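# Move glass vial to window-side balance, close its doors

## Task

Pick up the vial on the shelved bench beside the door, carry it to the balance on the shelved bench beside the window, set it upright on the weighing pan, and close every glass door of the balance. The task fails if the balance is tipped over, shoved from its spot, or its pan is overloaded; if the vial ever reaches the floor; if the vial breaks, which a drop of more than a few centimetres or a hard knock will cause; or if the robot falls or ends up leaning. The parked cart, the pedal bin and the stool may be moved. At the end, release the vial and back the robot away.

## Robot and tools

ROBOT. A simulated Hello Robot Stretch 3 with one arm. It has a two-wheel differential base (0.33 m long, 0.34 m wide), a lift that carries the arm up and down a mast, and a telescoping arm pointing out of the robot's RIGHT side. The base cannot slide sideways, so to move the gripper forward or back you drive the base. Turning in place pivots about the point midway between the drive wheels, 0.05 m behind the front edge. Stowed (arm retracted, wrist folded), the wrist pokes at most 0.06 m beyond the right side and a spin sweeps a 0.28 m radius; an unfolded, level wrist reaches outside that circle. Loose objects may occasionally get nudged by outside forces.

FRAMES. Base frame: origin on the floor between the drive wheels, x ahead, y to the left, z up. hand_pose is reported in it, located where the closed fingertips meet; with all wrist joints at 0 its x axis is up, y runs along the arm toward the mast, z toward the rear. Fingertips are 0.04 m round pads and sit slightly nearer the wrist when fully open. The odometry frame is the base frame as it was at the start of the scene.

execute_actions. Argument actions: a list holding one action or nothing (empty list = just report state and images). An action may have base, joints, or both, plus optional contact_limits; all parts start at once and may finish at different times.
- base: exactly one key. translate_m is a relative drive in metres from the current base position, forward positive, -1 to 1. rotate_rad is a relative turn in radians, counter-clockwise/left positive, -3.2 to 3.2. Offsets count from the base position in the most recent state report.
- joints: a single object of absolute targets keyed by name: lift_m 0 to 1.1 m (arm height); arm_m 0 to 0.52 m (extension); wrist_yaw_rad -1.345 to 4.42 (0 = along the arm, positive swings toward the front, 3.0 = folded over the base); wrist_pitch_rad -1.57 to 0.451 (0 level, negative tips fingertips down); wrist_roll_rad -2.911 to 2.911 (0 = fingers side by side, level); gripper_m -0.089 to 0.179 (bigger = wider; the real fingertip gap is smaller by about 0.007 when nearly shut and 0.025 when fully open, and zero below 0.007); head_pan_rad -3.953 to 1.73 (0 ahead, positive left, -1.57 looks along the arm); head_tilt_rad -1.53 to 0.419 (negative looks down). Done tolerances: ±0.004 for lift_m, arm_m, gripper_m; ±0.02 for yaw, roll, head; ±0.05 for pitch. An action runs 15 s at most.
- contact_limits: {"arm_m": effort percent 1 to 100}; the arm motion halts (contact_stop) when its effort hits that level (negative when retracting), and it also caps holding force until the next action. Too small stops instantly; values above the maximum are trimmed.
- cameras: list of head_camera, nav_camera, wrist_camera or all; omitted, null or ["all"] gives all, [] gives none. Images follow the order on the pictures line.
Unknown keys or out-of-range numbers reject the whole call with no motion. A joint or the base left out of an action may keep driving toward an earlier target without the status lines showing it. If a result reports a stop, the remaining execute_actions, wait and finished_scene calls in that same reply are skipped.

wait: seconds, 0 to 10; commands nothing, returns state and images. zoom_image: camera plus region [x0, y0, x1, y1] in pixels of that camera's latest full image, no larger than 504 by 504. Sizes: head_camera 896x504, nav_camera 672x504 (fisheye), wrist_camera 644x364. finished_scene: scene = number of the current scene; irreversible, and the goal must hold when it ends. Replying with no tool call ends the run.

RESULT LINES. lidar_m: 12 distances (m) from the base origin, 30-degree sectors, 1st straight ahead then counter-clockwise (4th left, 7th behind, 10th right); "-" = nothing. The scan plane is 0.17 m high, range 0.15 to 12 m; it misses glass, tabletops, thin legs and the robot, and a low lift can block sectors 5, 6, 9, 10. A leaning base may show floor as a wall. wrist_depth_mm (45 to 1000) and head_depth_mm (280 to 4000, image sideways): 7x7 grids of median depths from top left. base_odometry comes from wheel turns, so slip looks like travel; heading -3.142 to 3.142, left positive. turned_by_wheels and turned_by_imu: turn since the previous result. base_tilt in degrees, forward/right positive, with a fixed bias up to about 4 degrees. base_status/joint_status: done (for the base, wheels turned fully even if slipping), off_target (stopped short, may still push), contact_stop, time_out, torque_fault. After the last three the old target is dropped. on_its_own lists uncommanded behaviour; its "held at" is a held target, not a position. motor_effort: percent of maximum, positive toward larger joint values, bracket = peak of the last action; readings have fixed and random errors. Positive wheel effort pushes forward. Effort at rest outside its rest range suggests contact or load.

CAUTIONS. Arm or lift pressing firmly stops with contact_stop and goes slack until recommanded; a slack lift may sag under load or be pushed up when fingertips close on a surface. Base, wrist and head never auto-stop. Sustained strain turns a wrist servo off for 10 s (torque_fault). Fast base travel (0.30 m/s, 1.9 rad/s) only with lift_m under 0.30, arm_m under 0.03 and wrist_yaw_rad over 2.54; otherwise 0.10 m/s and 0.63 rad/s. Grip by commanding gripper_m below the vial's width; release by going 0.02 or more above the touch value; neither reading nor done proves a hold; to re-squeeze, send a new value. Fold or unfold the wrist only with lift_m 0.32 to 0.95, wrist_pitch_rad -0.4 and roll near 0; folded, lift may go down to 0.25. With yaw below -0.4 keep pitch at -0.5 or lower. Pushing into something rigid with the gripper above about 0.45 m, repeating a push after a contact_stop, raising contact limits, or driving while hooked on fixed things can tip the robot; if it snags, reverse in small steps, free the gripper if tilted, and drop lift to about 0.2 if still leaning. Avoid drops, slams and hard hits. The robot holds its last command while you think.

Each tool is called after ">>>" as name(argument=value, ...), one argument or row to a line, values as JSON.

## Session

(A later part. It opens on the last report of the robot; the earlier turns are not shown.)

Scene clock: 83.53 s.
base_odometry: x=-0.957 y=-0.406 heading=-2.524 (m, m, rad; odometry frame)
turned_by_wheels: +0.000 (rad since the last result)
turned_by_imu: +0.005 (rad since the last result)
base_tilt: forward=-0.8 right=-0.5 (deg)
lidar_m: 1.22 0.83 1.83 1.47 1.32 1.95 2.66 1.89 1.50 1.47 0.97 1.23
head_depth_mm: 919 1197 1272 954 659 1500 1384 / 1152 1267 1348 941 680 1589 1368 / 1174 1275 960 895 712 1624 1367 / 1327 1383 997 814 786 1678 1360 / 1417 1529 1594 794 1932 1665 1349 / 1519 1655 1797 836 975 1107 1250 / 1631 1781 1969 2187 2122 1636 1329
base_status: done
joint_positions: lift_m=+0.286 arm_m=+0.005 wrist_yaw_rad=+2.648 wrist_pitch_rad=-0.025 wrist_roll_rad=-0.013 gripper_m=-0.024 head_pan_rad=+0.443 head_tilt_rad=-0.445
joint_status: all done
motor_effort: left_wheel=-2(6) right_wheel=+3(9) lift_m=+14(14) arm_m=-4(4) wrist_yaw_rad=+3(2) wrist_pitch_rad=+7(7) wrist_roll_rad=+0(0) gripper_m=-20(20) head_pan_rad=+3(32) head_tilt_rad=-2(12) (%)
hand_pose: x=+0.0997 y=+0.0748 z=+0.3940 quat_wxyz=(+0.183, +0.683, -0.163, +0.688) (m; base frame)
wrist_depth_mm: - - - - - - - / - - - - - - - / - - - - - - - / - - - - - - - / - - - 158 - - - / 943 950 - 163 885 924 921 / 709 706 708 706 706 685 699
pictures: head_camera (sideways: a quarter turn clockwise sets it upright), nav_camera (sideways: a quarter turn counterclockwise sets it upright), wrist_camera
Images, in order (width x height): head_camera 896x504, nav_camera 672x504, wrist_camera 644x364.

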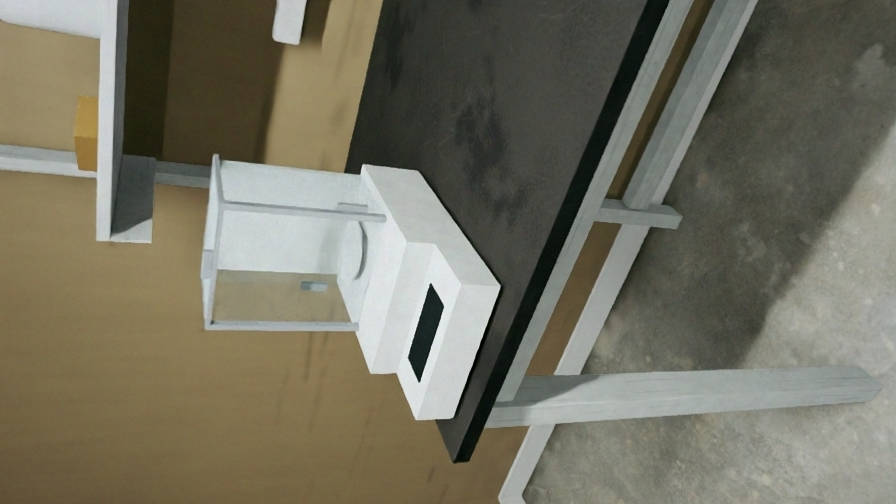

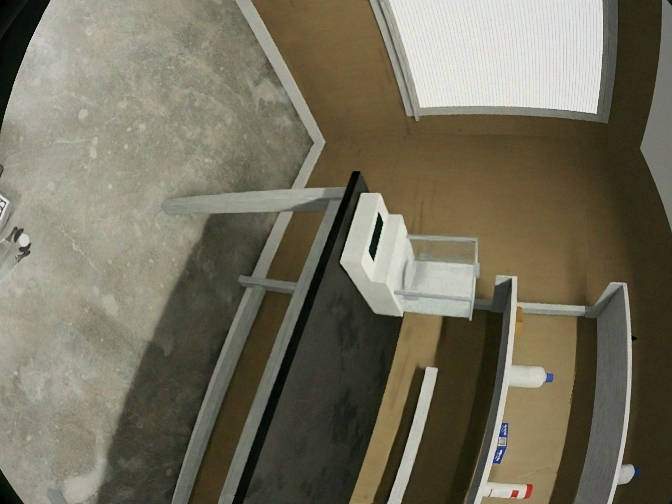

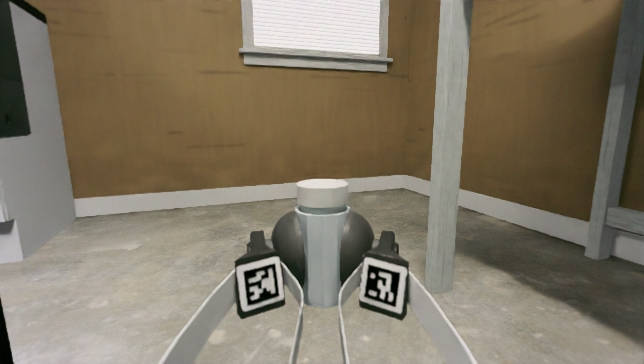

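>>> execute_actions(
  actions=[
    {"base": {"rotate_rad": 1.066}, "joints": {"head_pan_rad": -0.9, "head_tilt_rad": -0.6}},
  ],
  cameras=[],
)

>>> execute_actions(
  actions=[
    {"base": {"translate_m": 0.6}},
  ],
  cameras=["head_camera", "nav_camera"],
)

Scene clock: 97.77 s.
base_odometry: x=-0.957 y=-0.406 heading=-1.458 (m, m, rad; odometry frame)
turned_by_wheels: +1.066 (rad since the last result)
turned_by_imu: +1.051 (rad since the last result)
base_tilt: forward=-0.9 right=-0.5 (deg)
lidar_m: 1.82 1.41 1.32 1.99 2.67 1.87 1.50 1.48 0.97 1.23 1.22 0.83
head_depth_mm: 1078 1151 1035 712 1529 1511 1267 / 1109 1216 1018 704 1599 1506 1262 / 1129 1250 1003 694 1671 1492 1244 / 1174 1292 983 713 1724 1477 1242 / 1200 1296 920 736 1736 1475 1228 / 1044 881 813 756 1788 1458 1231 / 1244 957 772 781 1780 1409 1226
base_status: done
joint_positions: lift_m=+0.286 arm_m=+0.005 wrist_yaw_rad=+2.648 wrist_pitch_rad=-0.025 wrist_roll_rad=-0.013 gripper_m=-0.024 head_pan_rad=-0.893 head_tilt_rad=-0.593
joint_status: all done
motor_effort: left_wheel=-2(6) right_wheel=+3(9) lift_m=+14(14) arm_m=-4(4) wrist_yaw_rad=+2(2) wrist_pitch_rad=+7(7) wrist_roll_rad=+0(0) gripper_m=-20(18) head_pan_rad=-3(41) head_tilt_rad=-3(21) (%)
hand_pose: x=+0.0997 y=+0.0748 z=+0.3940 quat_wxyz=(+0.183, +0.683, -0.163, +0.688) (m; base frame)
wrist_depth_mm: - - - - - - - / - - - - - - - / - - - - - - - / - - - - - - - / - - - 158 - - - / 950 933 995 163 983 924 917 / 707 716 705 699 709 702 698
pictures: none
No camera images: the call's "cameras" was empty. Leave "cameras" out to get every camera's image.

Scene clock: 101.40 s.
base_odometry: x=-0.890 y=-1.002 heading=-1.459 (m, m, rad; odometry frame)
turned_by_wheels: +0.000 (rad since the last result)
turned_by_imu: +0.003 (rad since the last result)
base_tilt: forward=-0.8 right=-0.6 (deg)
lidar_m: 1.26 1.25 1.01 1.07 3.65 2.56 2.09 1.40 1.25 1.02 0.36 1.21
head_depth_mm: 874 568 619 526 453 438 1264 / 905 977 898 521 451 450 1253 / 942 1034 1139 1216 513 471 1217 / 962 1070 1185 1339 1478 1372 1184 / 995 1098 1236 1405 1610 1472 1239 / 1029 1141 1277 1466 1653 1454 1223 / 1059 1176 1332 1530 1705 1440 1218
base_status: done
joint_positions: lift_m=+0.286 arm_m=+0.005 wrist_yaw_rad=+2.648 wrist_pitch_rad=-0.025 wrist_roll_rad=-0.013 gripper_m=-0.024 head_pan_rad=-0.893 head_tilt_rad=-0.593
joint_status: not commanded
motor_effort: left_wheel=-1(5) right_wheel=+4(6) lift_m=+14(14) arm_m=-4(4) wrist_yaw_rad=+2(2) wrist_pitch_rad=+7(7) wrist_roll_rad=+0(0) gripper_m=-20(20) head_pan_rad=-3(3) head_tilt_rad=-3(3) (%)
hand_pose: x=+0.0997 y=+0.0748 z=+0.3940 quat_wxyz=(+0.183, +0.683, -0.163, +0.688) (m; base frame)
wrist_depth_mm: - - - - - - 920 / - - - - - - 961 / - - - - - - 958 / - - - - - - 998 / - - - 159 - - 995 / 951 945 - 163 984 935 919 / 714 711 706 700 703 700 704
pictures: head_camera (sideways: a quarter turn clockwise sets it upright), nav_camera (sideways: a quarter turn counterclockwise sets it upright)
Images, in order (width x height): head_camera 896x504, nav_camera 672x504.

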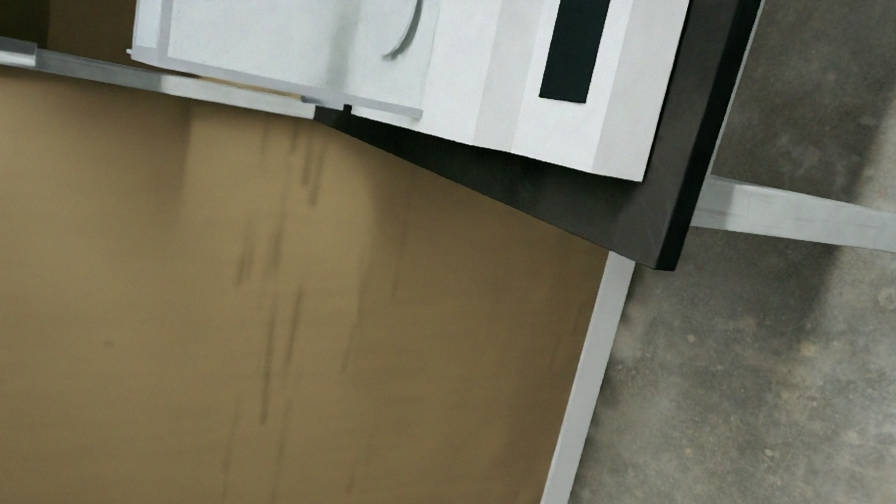

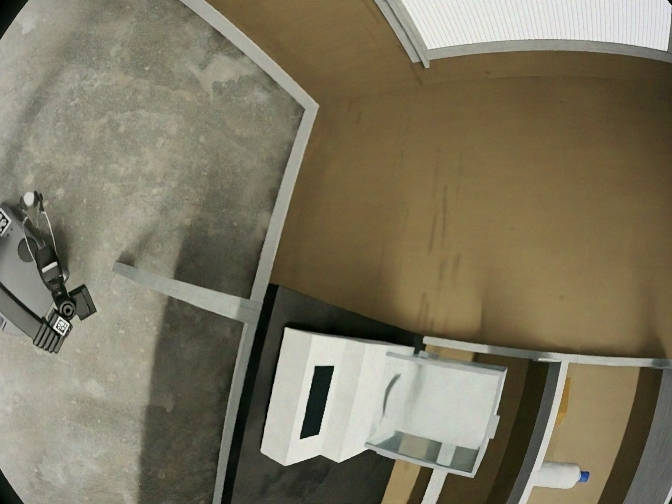

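>>> execute_actions(
  actions=[
    {"base": {"translate_m": 0.6}},
  ],
  cameras=[],
)

>>> execute_actions(
  actions=[
    {"base": {"rotate_rad": -1.203}, "joints": {"lift_m": 0.6, "wrist_yaw_rad": 1.7, "head_pan_rad": -1.2, "head_tilt_rad": -0.5}},
  ],
  cameras=["head_camera", "nav_camera"],
)

Scene clock: 107.17 s.
base_odometry: x=-0.823 y=-1.599 heading=-1.459 (m, m, rad; odometry frame)
turned_by_wheels: +0.000 (rad since the last result)
turned_by_imu: +0.004 (rad since the last result)
base_tilt: forward=-0.9 right=-0.5 (deg)
lidar_m: 0.70 0.69 0.76 1.00 1.00 3.23 2.68 0.51 0.99 0.89 0.88 0.87
head_depth_mm: 700 765 846 945 1062 1226 1267 / 721 789 871 978 1115 1288 1257 / 741 810 902 1015 1161 1348 1254 / 761 842 934 1054 1213 1389 1251 / 785 870 970 1104 1273 1425 1239 / 809 899 1010 1152 1346 1458 1228 / 840 933 1050 1196 1343 1405 1216
base_status: done
joint_positions: lift_m=+0.286 arm_m=+0.005 wrist_yaw_rad=+2.648 wrist_pitch_rad=-0.025 wrist_roll_rad=-0.013 gripper_m=-0.024 head_pan_rad=-0.893 head_tilt_rad=-0.593
joint_status: not commanded
motor_effort: left_wheel=-2(5) right_wheel=+3(9) lift_m=+14(14) arm_m=-4(4) wrist_yaw_rad=+2(2) wrist_pitch_rad=+7(7) wrist_roll_rad=+0(0) gripper_m=-20(20) head_pan_rad=-4(4) head_tilt_rad=-3(3) (%)
hand_pose: x=+0.0997 y=+0.0748 z=+0.3940 quat_wxyz=(+0.183, +0.683, -0.163, +0.688) (m; base frame)
wrist_depth_mm: 815 946 - 860 708 594 511 / 839 986 - 876 724 601 524 / 834 990 - 908 744 616 529 / 855 - - 884 760 631 543 / 879 - - 158 772 642 553 / 891 924 995 163 744 656 565 / 720 719 706 704 702 643 560
pictures: none
No camera images: the call's "cameras" was empty. Leave "cameras" out to get every camera's image.

Scene clock: 110.87 s.
base_odometry: x=-0.823 y=-1.599 heading=-2.662 (m, m, rad; odometry frame)
turned_by_wheels: -1.203 (rad since the last result)
turned_by_imu: -1.187 (rad since the last result)
base_tilt: forward=-0.9 right=-0.5 (deg)
lidar_m: 0.89 0.92 0.72 0.69 0.72 0.97 1.00 3.20 2.70 1.91 0.51 0.93
head_depth_mm: 2564 2742 2760 2743 2065 1605 1321 / 2682 2875 1321 2087 2053 1621 1320 / 2641 2940 1295 726 1815 1604 1311 / 1853 2258 1269 658 612 704 849 / 1626 1736 1140 626 650 1566 1300 / 1338 1377 742 646 692 1562 1286 / 1160 654 675 672 1510 1476 1277
base_status: done
joint_positions: lift_m=+0.599 arm_m=+0.005 wrist_yaw_rad=+1.702 wrist_pitch_rad=-0.025 wrist_roll_rad=-0.013 gripper_m=-0.024 head_pan_rad=-1.193 head_tilt_rad=-0.507
joint_status: all done
motor_effort: left_wheel=+3(7) right_wheel=-1(4) lift_m=+52(54) arm_m=-4(4) wrist_yaw_rad=-2(1) wrist_pitch_rad=+7(7) wrist_roll_rad=+0(0) gripper_m=-19(19) head_pan_rad=-3(25) head_tilt_rad=+4(16) (%)
hand_pose: x=+0.2320 y=-0.1169 z=+0.7075 quat_wxyz=(+0.476, +0.534, -0.456, +0.529) (m; base frame)
wrist_depth_mm: 855 831 789 781 749 725 555 / 875 868 832 807 768 748 604 / 878 915 853 831 802 767 728 / 896 921 895 839 812 788 762 / 891 975 923 159 835 805 772 / 895 998 955 164 869 847 806 / 907 - 974 937 900 850 828
pictures: head_camera (sideways: a quarter turn clockwise sets it upright), nav_camera (sideways: a quarter turn counterclockwise sets it upright)
Images, in order (width x height): head_camera 896x504, nav_camera 672x504.

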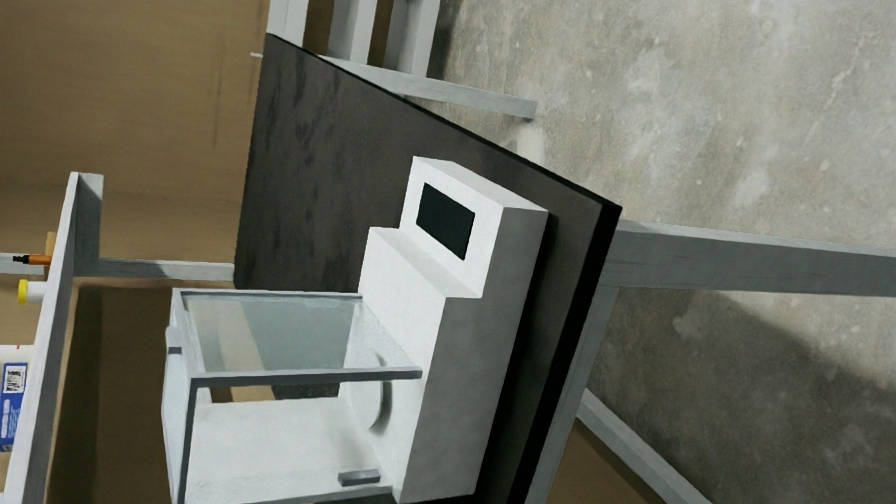

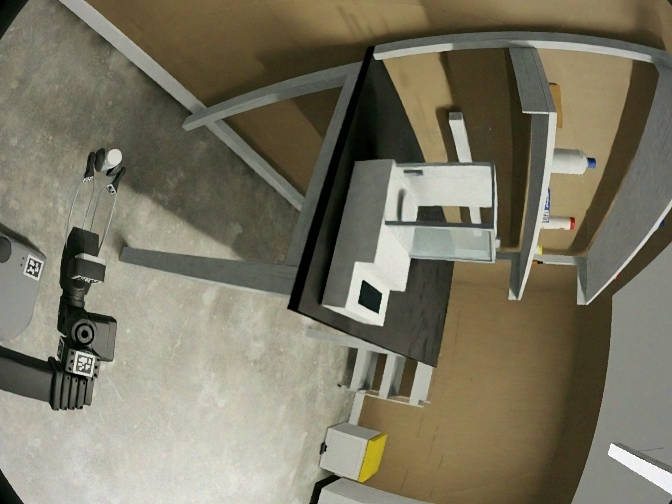

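>>> execute_actions(
  actions=[
    {"base": {"translate_m": 0.42}, "joints": {"lift_m": 0.962, "head_pan_rad": -1.6, "head_tilt_rad": -0.5}},
  ],
  cameras=["head_camera"],
)

>>> execute_actions(
  actions=[
    {"joints": {"wrist_yaw_rad": 0.0}},
  ],
  cameras=["head_camera", "wrist_camera"],
)

Scene clock: 120.37 s.
base_odometry: x=-1.195 y=-1.793 heading=-2.661 (m, m, rad; odometry frame)
turned_by_wheels: +0.000 (rad since the last result)
turned_by_imu: +0.004 (rad since the last result)
base_tilt: forward=-0.9 right=-0.4 (deg)
lidar_m: 0.47 0.48 0.66 0.70 0.72 0.98 1.42 3.79 0.54 1.40 0.62 0.49
head_depth_mm: 2679 2958 3102 738 598 - - / 2674 2922 3116 612 592 - - / 2659 2874 1199 573 587 - - / 2672 2874 1261 596 582 - - / 2603 2813 1149 622 581 1573 1330 / 1668 2629 1210 781 597 1559 1336 / 1370 1595 1191 769 591 1473 -
base_status: done
joint_positions: lift_m=+0.961 arm_m=+0.005 wrist_yaw_rad=+1.702 wrist_pitch_rad=-0.025 wrist_roll_rad=-0.013 gripper_m=-0.024 head_pan_rad=-1.593 head_tilt_rad=-0.507
joint_status: all done
motor_effort: left_wheel=+2(6) right_wheel=-1(1) lift_m=+52(53) arm_m=-4(4) wrist_yaw_rad=-1(2) wrist_pitch_rad=+7(7) wrist_roll_rad=+0(0) gripper_m=-20(19) head_pan_rad=-4(31) head_tilt_rad=+3(2) (%)
hand_pose: x=+0.2320 y=-0.1169 z=+1.0695 quat_wxyz=(+0.476, +0.534, -0.456, +0.529) (m; base frame)
wrist_depth_mm: 418 403 385 374 362 346 339 / 434 415 397 381 370 356 346 / 444 426 410 394 383 367 355 / 456 444 424 405 388 375 367 / 475 460 438 158 404 389 376 / 498 476 454 163 413 396 387 / 514 489 467 449 432 410 395
pictures: head_camera (sideways: a quarter turn clockwise sets it upright)
Images, in order (width x height): head_camera 896x504.

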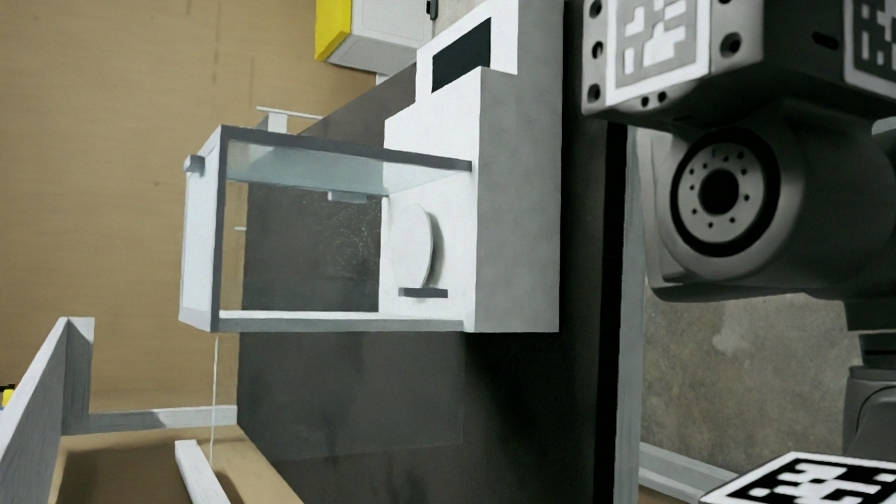

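Scene clock: 122.23 s.
base_odometry: x=-1.195 y=-1.793 heading=-2.661 (m, m, rad; odometry frame)
turned_by_wheels: +0.000 (rad since the last result)
turned_by_imu: +0.000 (rad since the last result)
base_tilt: forward=-0.8 right=-0.5 (deg)
lidar_m: 0.47 0.48 0.66 0.70 0.72 0.98 1.42 3.79 0.54 1.40 0.62 0.49
head_depth_mm: 2677 2951 3103 737 598 - - / 2660 2946 3133 610 593 - - / 2686 2873 1182 600 - - - / 2648 2854 1263 598 - - - / 2683 2844 1147 657 579 1572 1292 / 1692 2594 1214 782 599 1558 1289 / 1375 1589 1188 768 592 1470 1276
base_status: not commanded
joint_positions: lift_m=+0.961 arm_m=+0.005 wrist_yaw_rad=+0.003 wrist_pitch_rad=-0.025 wrist_roll_rad=-0.013 gripper_m=-0.024 head_pan_rad=-1.593 head_tilt_rad=-0.507
joint_status: all done
motor_effort: left_wheel=+2(2) right_wheel=+0(1) lift_m=+52(52) arm_m=-4(4) wrist_yaw_rad=-2(4) wrist_pitch_rad=+7(7) wrist_roll_rad=+0(0) gripper_m=-19(19) head_pan_rad=-3(3) head_tilt_rad=+4(3) (%)
hand_pose: x=-0.0208 y=-0.4058 z=+1.0695 quat_wxyz=(+0.712, +0.010, -0.702, -0.008) (m; base frame)
wrist_depth_mm: 596 773 693 - 358 - - / 601 881 - - - - - / 565 829 - - - - - / 586 879 - - - - - / 588 657 627 159 351 - - / 443 447 472 163 290 294 - / 337 339 307 300 300 302 305
pictures: head_camera (sideways: a quarter turn clockwise sets it upright), wrist_camera
Images, in order (width x height): head_camera 896x504, wrist_camera 644x364.

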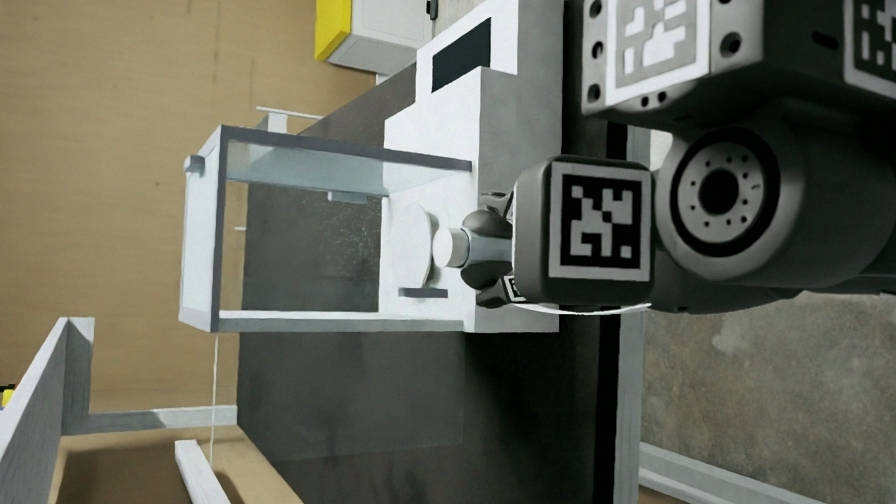

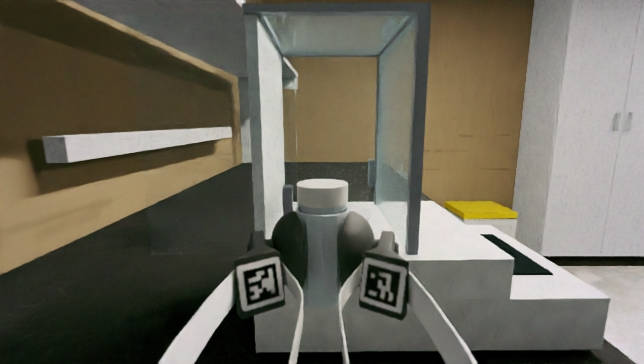

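>>> execute_actions(
  actions=[
    {"base": {"translate_m": -0.026}, "joints": {"arm_m": 0.06}},
  ],
  cameras=["head_camera", "wrist_camera"],
)

Scene clock: 129.67 s.
base_odometry: x=-1.172 y=-1.781 heading=-2.661 (m, m, rad; odometry frame)
turned_by_wheels: +0.000 (rad since the last result)
turned_by_imu: +0.001 (rad since the last result)
base_tilt: forward=-0.9 right=-0.5 (deg)
lidar_m: 0.49 0.51 0.70 0.70 0.72 0.98 1.39 3.76 0.53 1.49 0.64 0.51
head_depth_mm: 2690 2934 3104 2858 - - - / 2710 2919 3162 693 - - - / 2684 2848 1039 633 - - 1245 / 2675 2807 1263 627 - - 1241 / 2615 2818 1070 560 579 1561 1301 / 1689 2501 1214 779 598 1564 1285 / 1448 1684 1193 769 591 1458 1281
base_status: done
joint_positions: lift_m=+0.961 arm_m=+0.060 wrist_yaw_rad=+0.002 wrist_pitch_rad=-0.025 wrist_roll_rad=-0.013 gripper_m=-0.024 head_pan_rad=-1.593 head_tilt_rad=-0.507
joint_status: all done
motor_effort: left_wheel=+3(4) right_wheel=-1(3) lift_m=+52(52) arm_m=+4(5) wrist_yaw_rad=-1(2) wrist_pitch_rad=+7(7) wrist_roll_rad=+0(0) gripper_m=-20(18) head_pan_rad=-5(3) head_tilt_rad=+4(4) (%)
hand_pose: x=-0.0210 y=-0.4602 z=+1.0695 quat_wxyz=(+0.712, +0.010, -0.702, -0.008) (m; base frame)
wrist_depth_mm: 629 762 286 - - - - / 638 933 286 - - - - / 598 916 333 - - - - / 611 916 332 - - - - / 599 651 282 158 353 - - / 439 445 394 163 257 275 - / 338 338 240 239 239 241 246
pictures: head_camera (sideways: a quarter turn clockwise sets it upright), wrist_camera
Images, in order (width x height): head_camera 896x504, wrist_camera 644x364.

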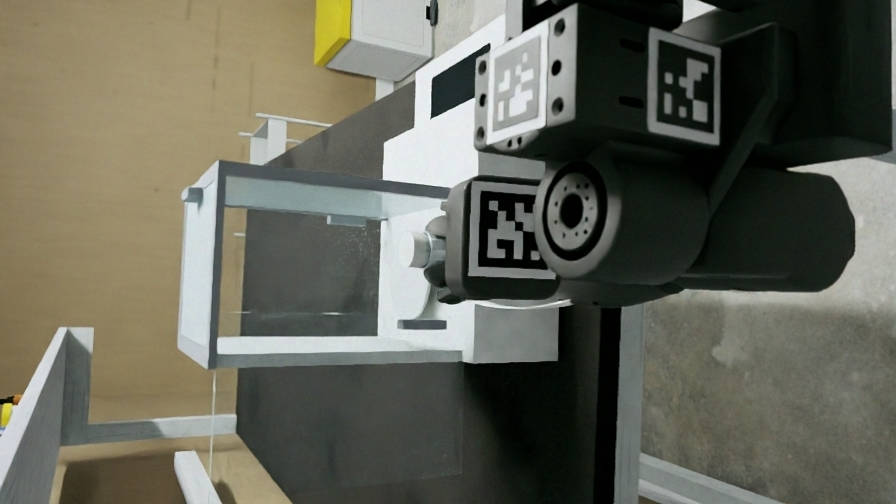

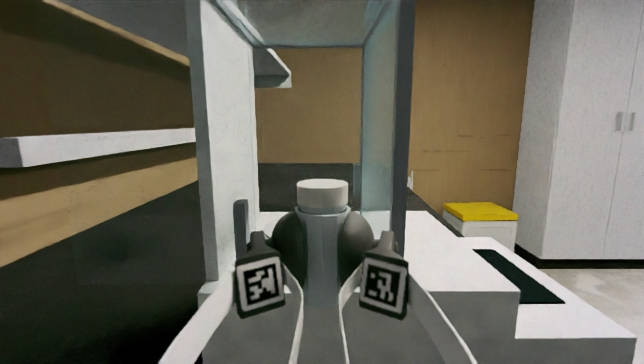

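>>> zoom_image(
  camera="wrist_camera",
  region=[180, 60, 460, 300],
)

Region (180, 60, 460, 300) of wrist_camera's 644x364 image, scaled by 1.800; it fills the top 432 rows of this view, and the rest is white.

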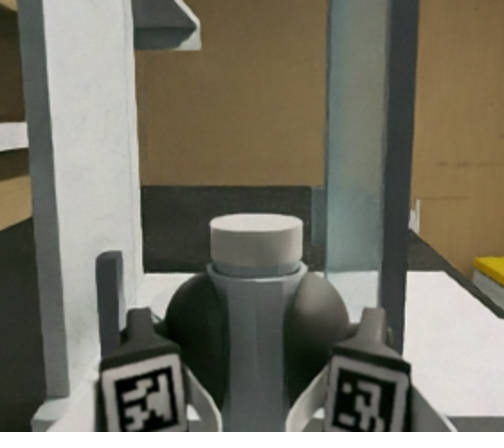

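>>> execute_actions(
  actions=[
    {"joints": {"arm_m": 0.13}, "contact_limits": {"arm_m": 8}},
  ],
  cameras=["head_camera", "wrist_camera"],
)

Scene clock: 134.10 s.
base_odometry: x=-1.172 y=-1.781 heading=-2.661 (m, m, rad; odometry frame)
turned_by_wheels: +0.000 (rad since the last result)
turned_by_imu: +0.001 (rad since the last result)
base_tilt: forward=-0.8 right=-0.6 (deg)
lidar_m: 0.49 0.51 0.69 0.70 0.72 0.98 1.39 3.77 0.53 1.49 0.64 0.51
head_depth_mm: 2665 2934 3114 2920 - 1529 1328 / 2678 2922 3123 - - 707 778 / 2670 2891 1036 - - 1511 1313 / 2626 2838 1267 - - 1499 1310 / 2625 2782 1062 559 578 1576 1304 / 1693 2475 1213 780 598 1558 1291 / 1450 1702 1185 770 593 1460 1275
base_status: not commanded
joint_positions: lift_m=+0.961 arm_m=+0.130 wrist_yaw_rad=+0.002 wrist_pitch_rad=-0.025 wrist_roll_rad=-0.013 gripper_m=-0.024 head_pan_rad=-1.593 head_tilt_rad=-0.507
joint_status: all done
motor_effort: left_wheel=+2(2) right_wheel=-1(0) lift_m=+52(52) arm_m=+4(5) wrist_yaw_rad=-1(1) wrist_pitch_rad=+7(7) wrist_roll_rad=+0(0) gripper_m=-20(20) head_pan_rad=-4(3) head_tilt_rad=+4(4) (%)
contact_limits: arm_m 8 (drawing in: default 31, maximum 51; extending or still: default 42, maximum 69)
hand_pose: x=-0.0210 y=-0.5302 z=+1.0695 quat_wxyz=(+0.712, +0.010, -0.702, -0.008) (m; base frame)
wrist_depth_mm: 624 182 290 - 314 - - / 629 182 290 - - - - / 595 182 289 - - - - / 609 760 287 - 902 - - / 591 549 268 159 320 - - / 447 417 167 163 225 256 - / 339 320 184 184 175 183 237
pictures: head_camera (sideways: a quarter turn clockwise sets it upright), wrist_camera
Images, in order (width x height): head_camera 896x504, wrist_camera 644x364.

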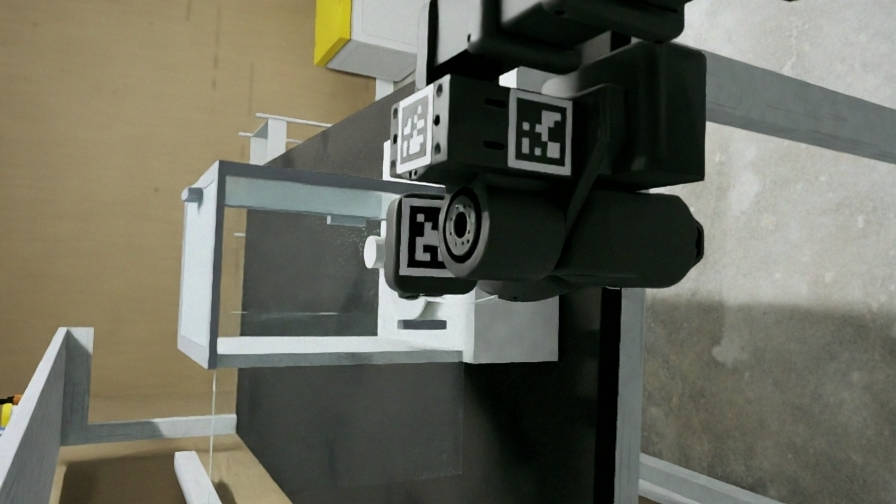

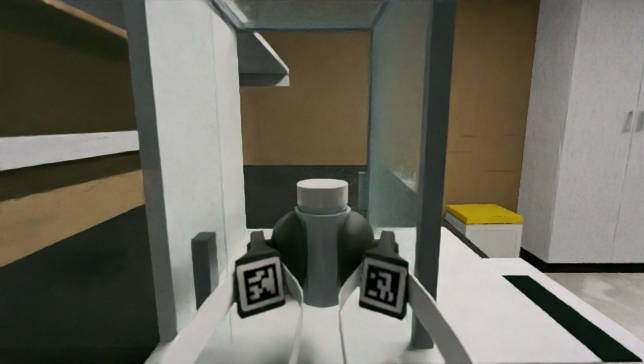

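>>> execute_actions(
  actions=[
    {"joints": {"arm_m": 0.205}, "contact_limits": {"arm_m": 8}},
  ],
  cameras=["head_camera", "wrist_camera"],
)

Scene clock: 137.13 s.
base_odometry: x=-1.172 y=-1.781 heading=-2.661 (m, m, rad; odometry frame)
turned_by_wheels: +0.000 (rad since the last result)
turned_by_imu: +0.001 (rad since the last result)
base_tilt: forward=-0.9 right=-0.5 (deg)
lidar_m: 0.49 0.51 0.69 0.70 0.72 0.98 1.39 3.77 0.53 1.49 0.64 0.51
head_depth_mm: 2712 2964 3110 - - 1534 1326 / 2705 2920 3146 - 582 689 778 / 2678 2874 1279 - 570 1551 1315 / 2641 2856 1375 - 565 1583 1307 / 2611 2763 1065 561 579 1566 1292 / 1677 2521 1217 779 597 1562 1287 / 1454 1708 1182 770 592 1454 1277
base_status: not commanded
joint_positions: lift_m=+0.961 arm_m=+0.205 wrist_yaw_rad=+0.002 wrist_pitch_rad=-0.025 wrist_roll_rad=-0.013 gripper_m=-0.024 head_pan_rad=-1.593 head_tilt_rad=-0.507
joint_status: all done
motor_effort: left_wheel=+2(3) right_wheel=+0(1) lift_m=+52(52) arm_m=+4(4) wrist_yaw_rad=-2(1) wrist_pitch_rad=+7(7) wrist_roll_rad=+0(0) gripper_m=-20(19) head_pan_rad=-3(4) head_tilt_rad=+4(4) (%)
contact_limits: arm_m 8 (drawing in: default 31, maximum 51; extending or still: default 42, maximum 69)
hand_pose: x=-0.0210 y=-0.6053 z=+1.0695 quat_wxyz=(+0.712, +0.010, -0.702, -0.008) (m; base frame)
wrist_depth_mm: 107 146 745 - - - - / 106 145 - - - - - / 106 146 - - - 85 - / 106 145 884 - - 85 - / 106 144 400 159 638 85 - / 106 144 226 163 256 92 - / 100 144 167 167 182 92 237
pictures: head_camera (sideways: a quarter turn clockwise sets it upright), wrist_camera
Images, in order (width x height): head_camera 896x504, wrist_camera 644x364.

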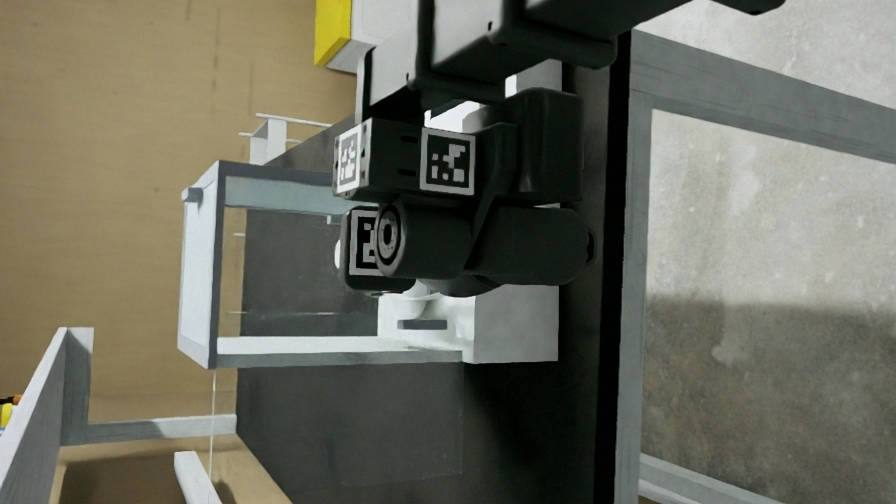

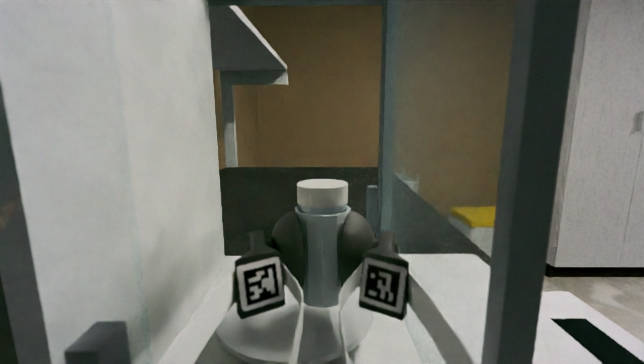

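>>> execute_actions(
  actions=[
    {"joints": {"arm_m": 0.21, "wrist_yaw_rad": 0.045, "lift_m": 0.951}, "contact_limits": {"arm_m": 8}},
  ],
  cameras=["wrist_camera"],
)

Scene clock: 142.27 s.
base_odometry: x=-1.172 y=-1.781 heading=-2.661 (m, m, rad; odometry frame)
turned_by_wheels: +0.000 (rad since the last result)
turned_by_imu: +0.001 (rad since the last result)
base_tilt: forward=-0.8 right=-0.5 (deg)
lidar_m: 0.49 0.51 0.69 0.70 0.72 0.98 1.39 3.78 0.53 1.50 0.64 0.51
head_depth_mm: 2685 2984 3135 - - 1479 1330 / 2658 2972 3093 - 580 691 778 / 2687 2862 1187 - 572 1559 1317 / 2632 2820 1378 - 565 1585 1305 / 2650 2763 1067 561 578 1571 1294 / 1688 2501 1218 780 598 1558 1284 / 1453 1696 1186 769 592 1465 1282
base_status: not commanded
joint_positions: lift_m=+0.952 arm_m=+0.210 wrist_yaw_rad=+0.042 wrist_pitch_rad=-0.025 wrist_roll_rad=-0.013 gripper_m=-0.024 head_pan_rad=-1.593 head_tilt_rad=-0.507
joint_status: all done
motor_effort: left_wheel=+3(2) right_wheel=+0(1) lift_m=+14(48) arm_m=+4(4) wrist_yaw_rad=+3(2) wrist_pitch_rad=+7(7) wrist_roll_rad=+0(0) gripper_m=-20(18) head_pan_rad=-3(4) head_tilt_rad=+3(4) (%)
contact_limits: arm_m 8 (drawing in: default 31, maximum 51; extending or still: default 42, maximum 69)
hand_pose: x=-0.0106 y=-0.6100 z=+1.0600 quat_wxyz=(+0.712, +0.024, -0.702, +0.006) (m; base frame)
wrist_depth_mm: 99 129 726 - - - 68 / 98 129 245 - - - 69 / 99 128 244 - - - 72 / 98 129 244 - - - 74 / 99 128 230 158 580 - 76 / 101 128 194 163 234 207 263 / 96 85 161 154 160 160 153
pictures: wrist_camera
Images, in order (width x height): wrist_camera 644x364.

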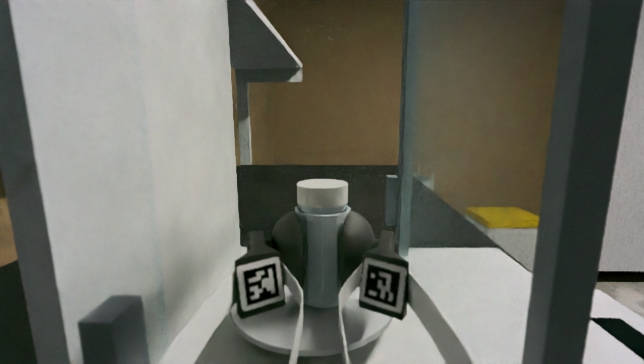

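>>> execute_actions(
  actions=[
    {"joints": {"lift_m": 0.945}},
  ],
  cameras=["wrist_camera"],
)

Scene clock: 145.57 s.
base_odometry: x=-1.172 y=-1.781 heading=-2.661 (m, m, rad; odometry frame)
turned_by_wheels: +0.000 (rad since the last result)
turned_by_imu: +0.001 (rad since the last result)
base_tilt: forward=-0.8 right=-0.5 (deg)
lidar_m: 0.49 0.51 0.69 0.70 0.72 0.98 1.39 3.78 0.53 1.49 0.64 0.51
head_depth_mm: 2684 2988 3122 2935 - 1479 1318 / 2688 2928 3090 - 596 692 781 / 2681 2875 1112 - 590 1553 1315 / 2646 2847 1326 - 562 1591 1308 / 2599 2786 1066 559 579 1567 1297 / 1683 2502 1219 782 597 1555 1282 / 1453 1696 1193 771 592 1459 1273
base_status: not commanded
joint_positions: lift_m=+0.946 arm_m=+0.210 wrist_yaw_rad=+0.042 wrist_pitch_rad=-0.017 wrist_roll_rad=-0.013 gripper_m=-0.024 head_pan_rad=-1.593 head_tilt_rad=-0.507
joint_status: all done
motor_effort: left_wheel=+3(2) right_wheel=-1(0) lift_m=+13(14) arm_m=+4(4) wrist_yaw_rad=+3(3) wrist_pitch_rad=+5(7) wrist_roll_rad=+0(0) gripper_m=-19(20) head_pan_rad=-3(3) head_tilt_rad=+4(4) (%)
hand_pose: x=-0.0106 y=-0.6103 z=+1.0561 quat_wxyz=(+0.712, +0.021, -0.702, +0.009) (m; base frame)
wrist_depth_mm: 99 128 728 - - - 68 / 99 128 243 - - - 70 / 99 129 245 - - - 72 / 99 128 245 - - - 74 / 99 129 232 159 614 - 76 / 101 120 194 163 227 201 257 / 96 85 155 149 155 154 147
pictures: wrist_camera
Images, in order (width x height): wrist_camera 644x364.

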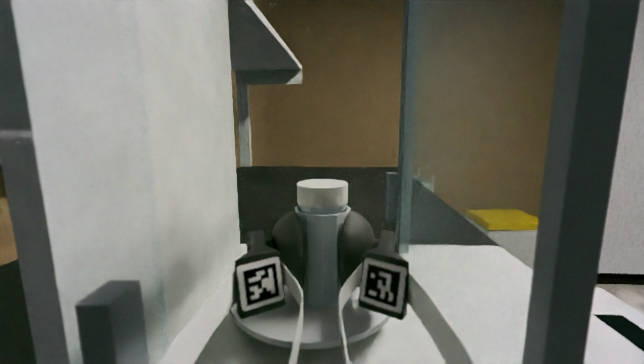

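>>> execute_actions(
  actions=[
    {"joints": {"gripper_m": 0.045, "lift_m": 0.949}},
  ],
  cameras=["head_camera", "wrist_camera"],
)

Scene clock: 148.47 s.
base_odometry: x=-1.172 y=-1.781 heading=-2.661 (m, m, rad; odometry frame)
turned_by_wheels: +0.000 (rad since the last result)
turned_by_imu: +0.001 (rad since the last result)
base_tilt: forward=-0.9 right=-0.5 (deg)
lidar_m: 0.49 0.51 0.69 0.69 0.72 0.98 1.39 3.78 0.53 1.49 0.64 0.51
head_depth_mm: 2665 2948 3096 2957 - 1495 1305 / 2685 2919 3145 - 576 693 780 / 2648 2842 1180 - 572 1559 1321 / 2676 2839 1376 - 565 1589 1306 / 2627 2806 1071 557 579 1578 1306 / 1686 2470 1210 777 600 1562 1289 / 1450 1688 1196 771 592 1458 1276
base_status: not commanded
joint_positions: lift_m=+0.948 arm_m=+0.210 wrist_yaw_rad=+0.042 wrist_pitch_rad=-0.018 wrist_roll_rad=-0.013 gripper_m=+0.045 head_pan_rad=-1.593 head_tilt_rad=-0.507
joint_status: all done
motor_effort: left_wheel=+2(2) right_wheel=-1(1) lift_m=+52(54) arm_m=+4(4) wrist_yaw_rad=+3(3) wrist_pitch_rad=+5(5) wrist_roll_rad=+0(0) gripper_m=+0(90) head_pan_rad=-4(4) head_tilt_rad=+3(4) (%)
hand_pose: x=-0.0106 y=-0.6102 z=+1.0583 quat_wxyz=(+0.712, +0.022, -0.702, +0.008) (m; base frame)
wrist_depth_mm: 99 129 729 - - - 68 / 99 128 244 - - - 70 / 99 128 245 - - - 72 / 99 128 243 - - - 74 / 99 129 215 162 615 - 76 / 101 128 - 164 217 205 261 / 96 79 158 151 159 157 150
pictures: head_camera (sideways: a quarter turn clockwise sets it upright), wrist_camera
Images, in order (width x height): head_camera 896x504, wrist_camera 644x364.

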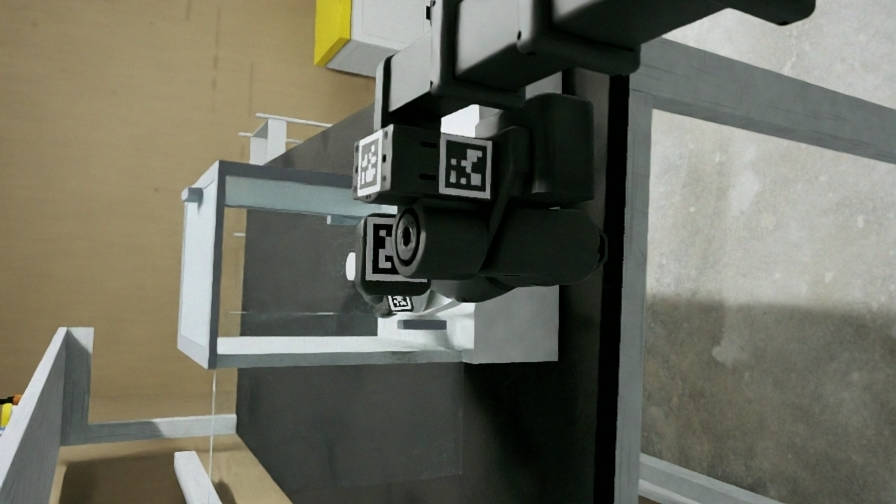

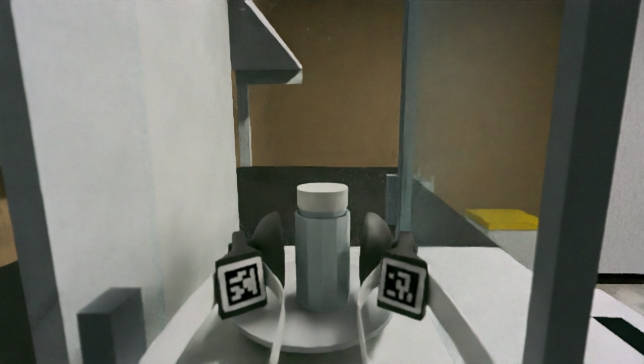

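>>> execute_actions(
  actions=[
    {"joints": {"arm_m": 0.165}, "contact_limits": {"arm_m": 9}},
  ],
  cameras=["wrist_camera"],
)

Scene clock: 151.20 s.
base_odometry: x=-1.172 y=-1.781 heading=-2.661 (m, m, rad; odometry frame)
turned_by_wheels: +0.000 (rad since the last result)
turned_by_imu: +0.001 (rad since the last result)
base_tilt: forward=-1.0 right=-0.6 (deg)
lidar_m: 0.49 0.51 0.69 0.70 0.72 0.98 1.39 3.78 0.53 1.49 0.64 0.51
head_depth_mm: 2682 2938 3143 2987 - 1477 1327 / 2669 2918 3154 - - 698 779 / 2641 2869 1042 - - 1579 1312 / 2657 2852 1265 - - 1582 1307 / 2629 2778 1068 559 579 1572 1293 / 1687 2505 1220 782 599 1552 1292 / 1449 1687 1190 768 592 1466 1268
base_status: not commanded
joint_positions: lift_m=+0.948 arm_m=+0.165 wrist_yaw_rad=+0.042 wrist_pitch_rad=-0.018 wrist_roll_rad=-0.013 gripper_m=+0.045 head_pan_rad=-1.593 head_tilt_rad=-0.507
joint_status: all done
motor_effort: left_wheel=+2(2) right_wheel=+0(1) lift_m=+52(52) arm_m=-4(5) wrist_yaw_rad=+3(2) wrist_pitch_rad=+5(5) wrist_roll_rad=+0(0) gripper_m=+2(1) head_pan_rad=-4(4) head_tilt_rad=+3(4) (%)
contact_limits: arm_m 9 (drawing in: default 31, maximum 51; extending or still: default 42, maximum 69)
hand_pose: x=-0.0106 y=-0.5658 z=+1.0583 quat_wxyz=(+0.712, +0.022, -0.702, +0.008) (m; base frame)
wrist_depth_mm: 595 136 241 - - - - / 608 136 242 - - - - / 558 147 241 - - - - / 598 147 241 - - - - / 565 147 214 223 504 - - / 420 147 125 194 217 193 - / 319 306 158 166 166 158 165
pictures: wrist_camera
Images, in order (width x height): wrist_camera 644x364.

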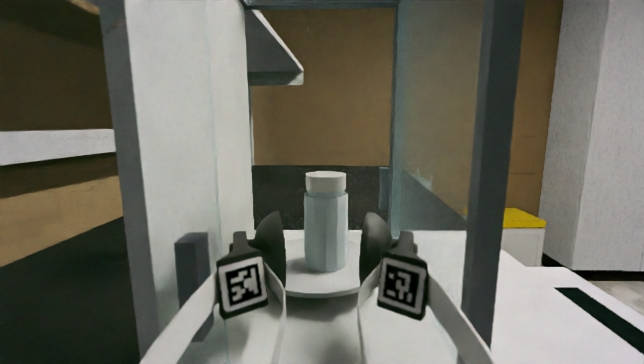

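>>> execute_actions(
  actions=[
    {"joints": {"arm_m": 0.07, "gripper_m": 0.005, "wrist_yaw_rad": 0.0}, "contact_limits": {"arm_m": 9}},
  ],
  cameras=["head_camera", "wrist_camera"],
)

Scene clock: 154.97 s.
base_odometry: x=-1.172 y=-1.781 heading=-2.661 (m, m, rad; odometry frame)
turned_by_wheels: +0.000 (rad since the last result)
turned_by_imu: +0.001 (rad since the last result)
base_tilt: forward=-0.8 right=-0.6 (deg)
lidar_m: 0.49 0.51 0.69 0.70 0.72 0.98 1.39 3.78 0.53 1.49 0.64 0.51
head_depth_mm: 2631 2939 3085 2907 - - - / 2662 2944 3155 684 - - - / 2681 2912 1036 605 - - 1251 / 2634 2827 1257 628 - - 1234 / 2647 2789 1060 560 578 1562 1305 / 1674 2493 1210 782 598 1567 1290 / 1455 1698 1194 771 591 1458 1281
base_status: not commanded
joint_positions: lift_m=+0.948 arm_m=+0.070 wrist_yaw_rad=+0.002 wrist_pitch_rad=-0.018 wrist_roll_rad=-0.013 gripper_m=+0.005 head_pan_rad=-1.593 head_tilt_rad=-0.507
joint_status: all done
motor_effort: left_wheel=+2(2) right_wheel=-1(0) lift_m=+52(52) arm_m=-5(5) wrist_yaw_rad=-1(4) wrist_pitch_rad=+5(5) wrist_roll_rad=+0(0) gripper_m=-1(91) head_pan_rad=-4(3) head_tilt_rad=+4(3) (%)
contact_limits: arm_m 9 (drawing in: default 31, maximum 51; extending or still: default 42, maximum 69)
hand_pose: x=-0.0210 y=-0.4710 z=+1.0583 quat_wxyz=(+0.712, +0.007, -0.702, -0.006) (m; base frame)
wrist_depth_mm: 637 798 288 - - - - / 637 929 285 - - - - / 604 876 285 - - - - / 639 879 333 875 - - - / 597 625 247 310 320 - - / 424 424 235 - 223 234 - / 322 318 227 228 228 229 231
pictures: head_camera (sideways: a quarter turn clockwise sets it upright), wrist_camera
Images, in order (width x height): head_camera 896x504, wrist_camera 644x364.

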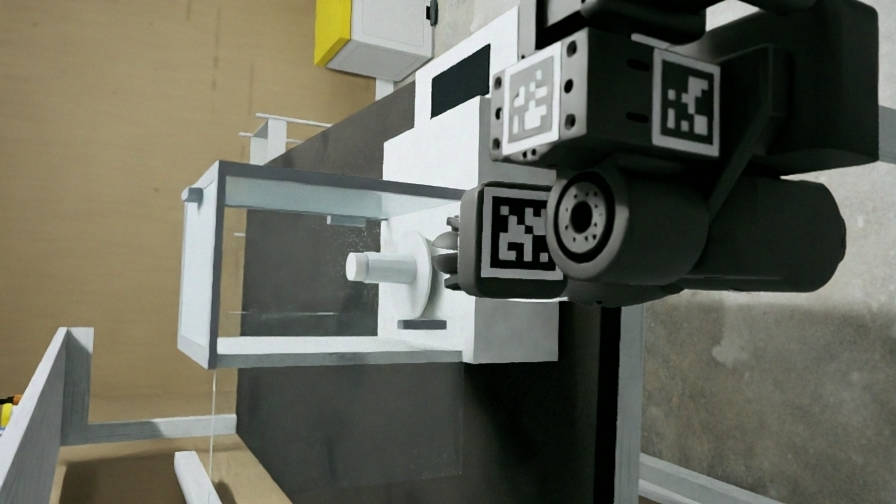

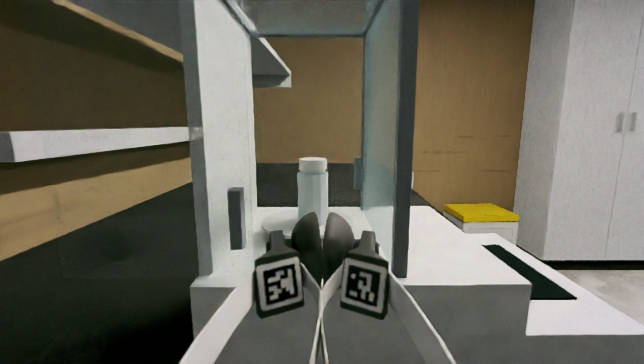

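>>> execute_actions(
  actions=[
    {"joints": {"gripper_m": 0.15, "lift_m": 0.951}},
  ],
  cameras=[],
)

>>> execute_actions(
  actions=[
    {"joints": {"arm_m": 0.114}, "contact_limits": {"arm_m": 8}},
  ],
  cameras=["head_camera", "wrist_camera"],
)

Scene clock: 159.17 s.
base_odometry: x=-1.172 y=-1.781 heading=-2.661 (m, m, rad; odometry frame)
turned_by_wheels: +0.000 (rad since the last result)
turned_by_imu: +0.001 (rad since the last result)
base_tilt: forward=-0.9 right=-0.5 (deg)
lidar_m: 0.49 0.51 0.69 0.70 0.72 0.98 1.39 3.77 0.53 1.49 0.64 0.51
head_depth_mm: 2674 2955 3090 2838 - - - / 2677 2944 3147 693 - - - / 2686 2895 1040 633 - - 1251 / 2674 2847 1264 618 - - 1238 / 2629 2784 1066 573 579 1577 1298 / 1673 2494 1217 819 599 1561 1283 / 1446 1701 1192 772 593 1461 1284
base_status: not commanded
joint_positions: lift_m=+0.950 arm_m=+0.070 wrist_yaw_rad=+0.002 wrist_pitch_rad=-0.018 wrist_roll_rad=-0.013 gripper_m=+0.150 head_pan_rad=-1.593 head_tilt_rad=-0.507
joint_status: all done
motor_effort: left_wheel=+2(2) right_wheel=+0(0) lift_m=+52(53) arm_m=-4(5) wrist_yaw_rad=-1(2) wrist_pitch_rad=+5(5) wrist_roll_rad=+0(0) gripper_m=+1(95) head_pan_rad=-2(4) head_tilt_rad=+4(4) (%)
hand_pose: x=-0.0210 y=-0.4710 z=+1.0603 quat_wxyz=(+0.712, +0.007, -0.702, -0.006) (m; base frame)
wrist_depth_mm: 642 796 287 - - - - / 638 932 288 - - - - / 592 857 285 - - - - / 633 889 332 874 - - - / 584 696 278 301 326 - - / 429 - 223 223 223 - - / 323 324 227 227 228 230 231
pictures: none
No camera images: the call's "cameras" was empty. Leave "cameras" out to get every camera's image.

Scene clock: 160.57 s.
base_odometry: x=-1.172 y=-1.781 heading=-2.661 (m, m, rad; odometry frame)
turned_by_wheels: +0.000 (rad since the last result)
turned_by_imu: +0.000 (rad since the last result)
base_tilt: forward=-0.9 right=-0.5 (deg)
lidar_m: 0.49 0.51 0.69 0.70 0.72 0.98 1.39 3.79 0.53 1.49 0.64 0.51
head_depth_mm: 2680 2929 3087 2958 - 1476 1322 / 2676 2926 3143 917 - - 779 / 2663 2867 1037 675 - - 1318 / 2699 2807 1261 634 - - 1297 / 2616 2821 1066 576 579 1561 1298 / 1692 2493 1215 776 597 1560 1290 / 1447 1690 1184 771 591 1464 1273
base_status: not commanded
joint_positions: lift_m=+0.950 arm_m=+0.114 wrist_yaw_rad=+0.002 wrist_pitch_rad=-0.018 wrist_roll_rad=-0.013 gripper_m=+0.150 head_pan_rad=-1.593 head_tilt_rad=-0.507
joint_status: all done
motor_effort: left_wheel=+2(3) right_wheel=+0(0) lift_m=+52(52) arm_m=+4(4) wrist_yaw_rad=-1(2) wrist_pitch_rad=+5(5) wrist_roll_rad=+0(0) gripper_m=+0(0) head_pan_rad=-3(3) head_tilt_rad=+4(3) (%)
contact_limits: arm_m 8 (drawing in: default 31, maximum 51; extending or still: default 42, maximum 69)
hand_pose: x=-0.0210 y=-0.5145 z=+1.0603 quat_wxyz=(+0.712, +0.007, -0.702, -0.006) (m; base frame)
wrist_depth_mm: 640 652 289 - - - - / 638 763 287 - - - - / 597 743 287 - - - - / 630 808 288 866 975 - - / 595 631 262 261 299 - - / 429 - 211 224 210 - - / 324 309 178 180 179 180 227
pictures: head_camera (sideways: a quarter turn clockwise sets it upright), wrist_camera
Images, in order (width x height): head_camera 896x504, wrist_camera 644x364.

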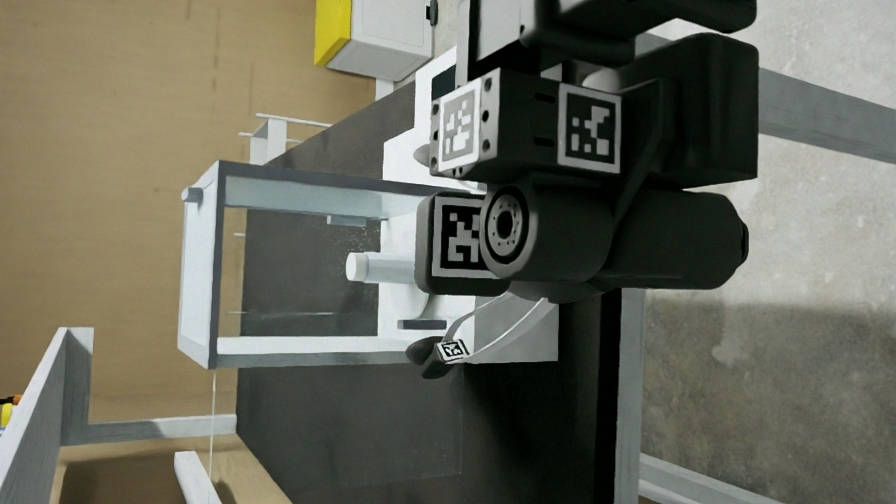

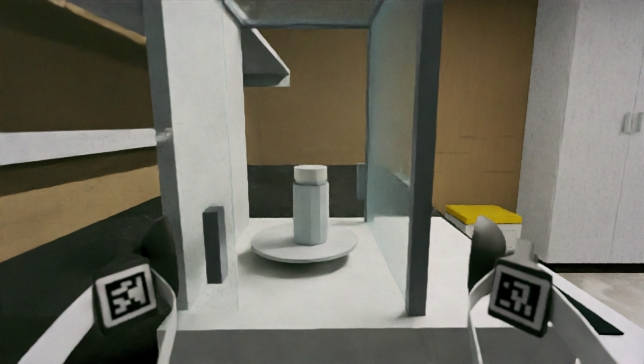

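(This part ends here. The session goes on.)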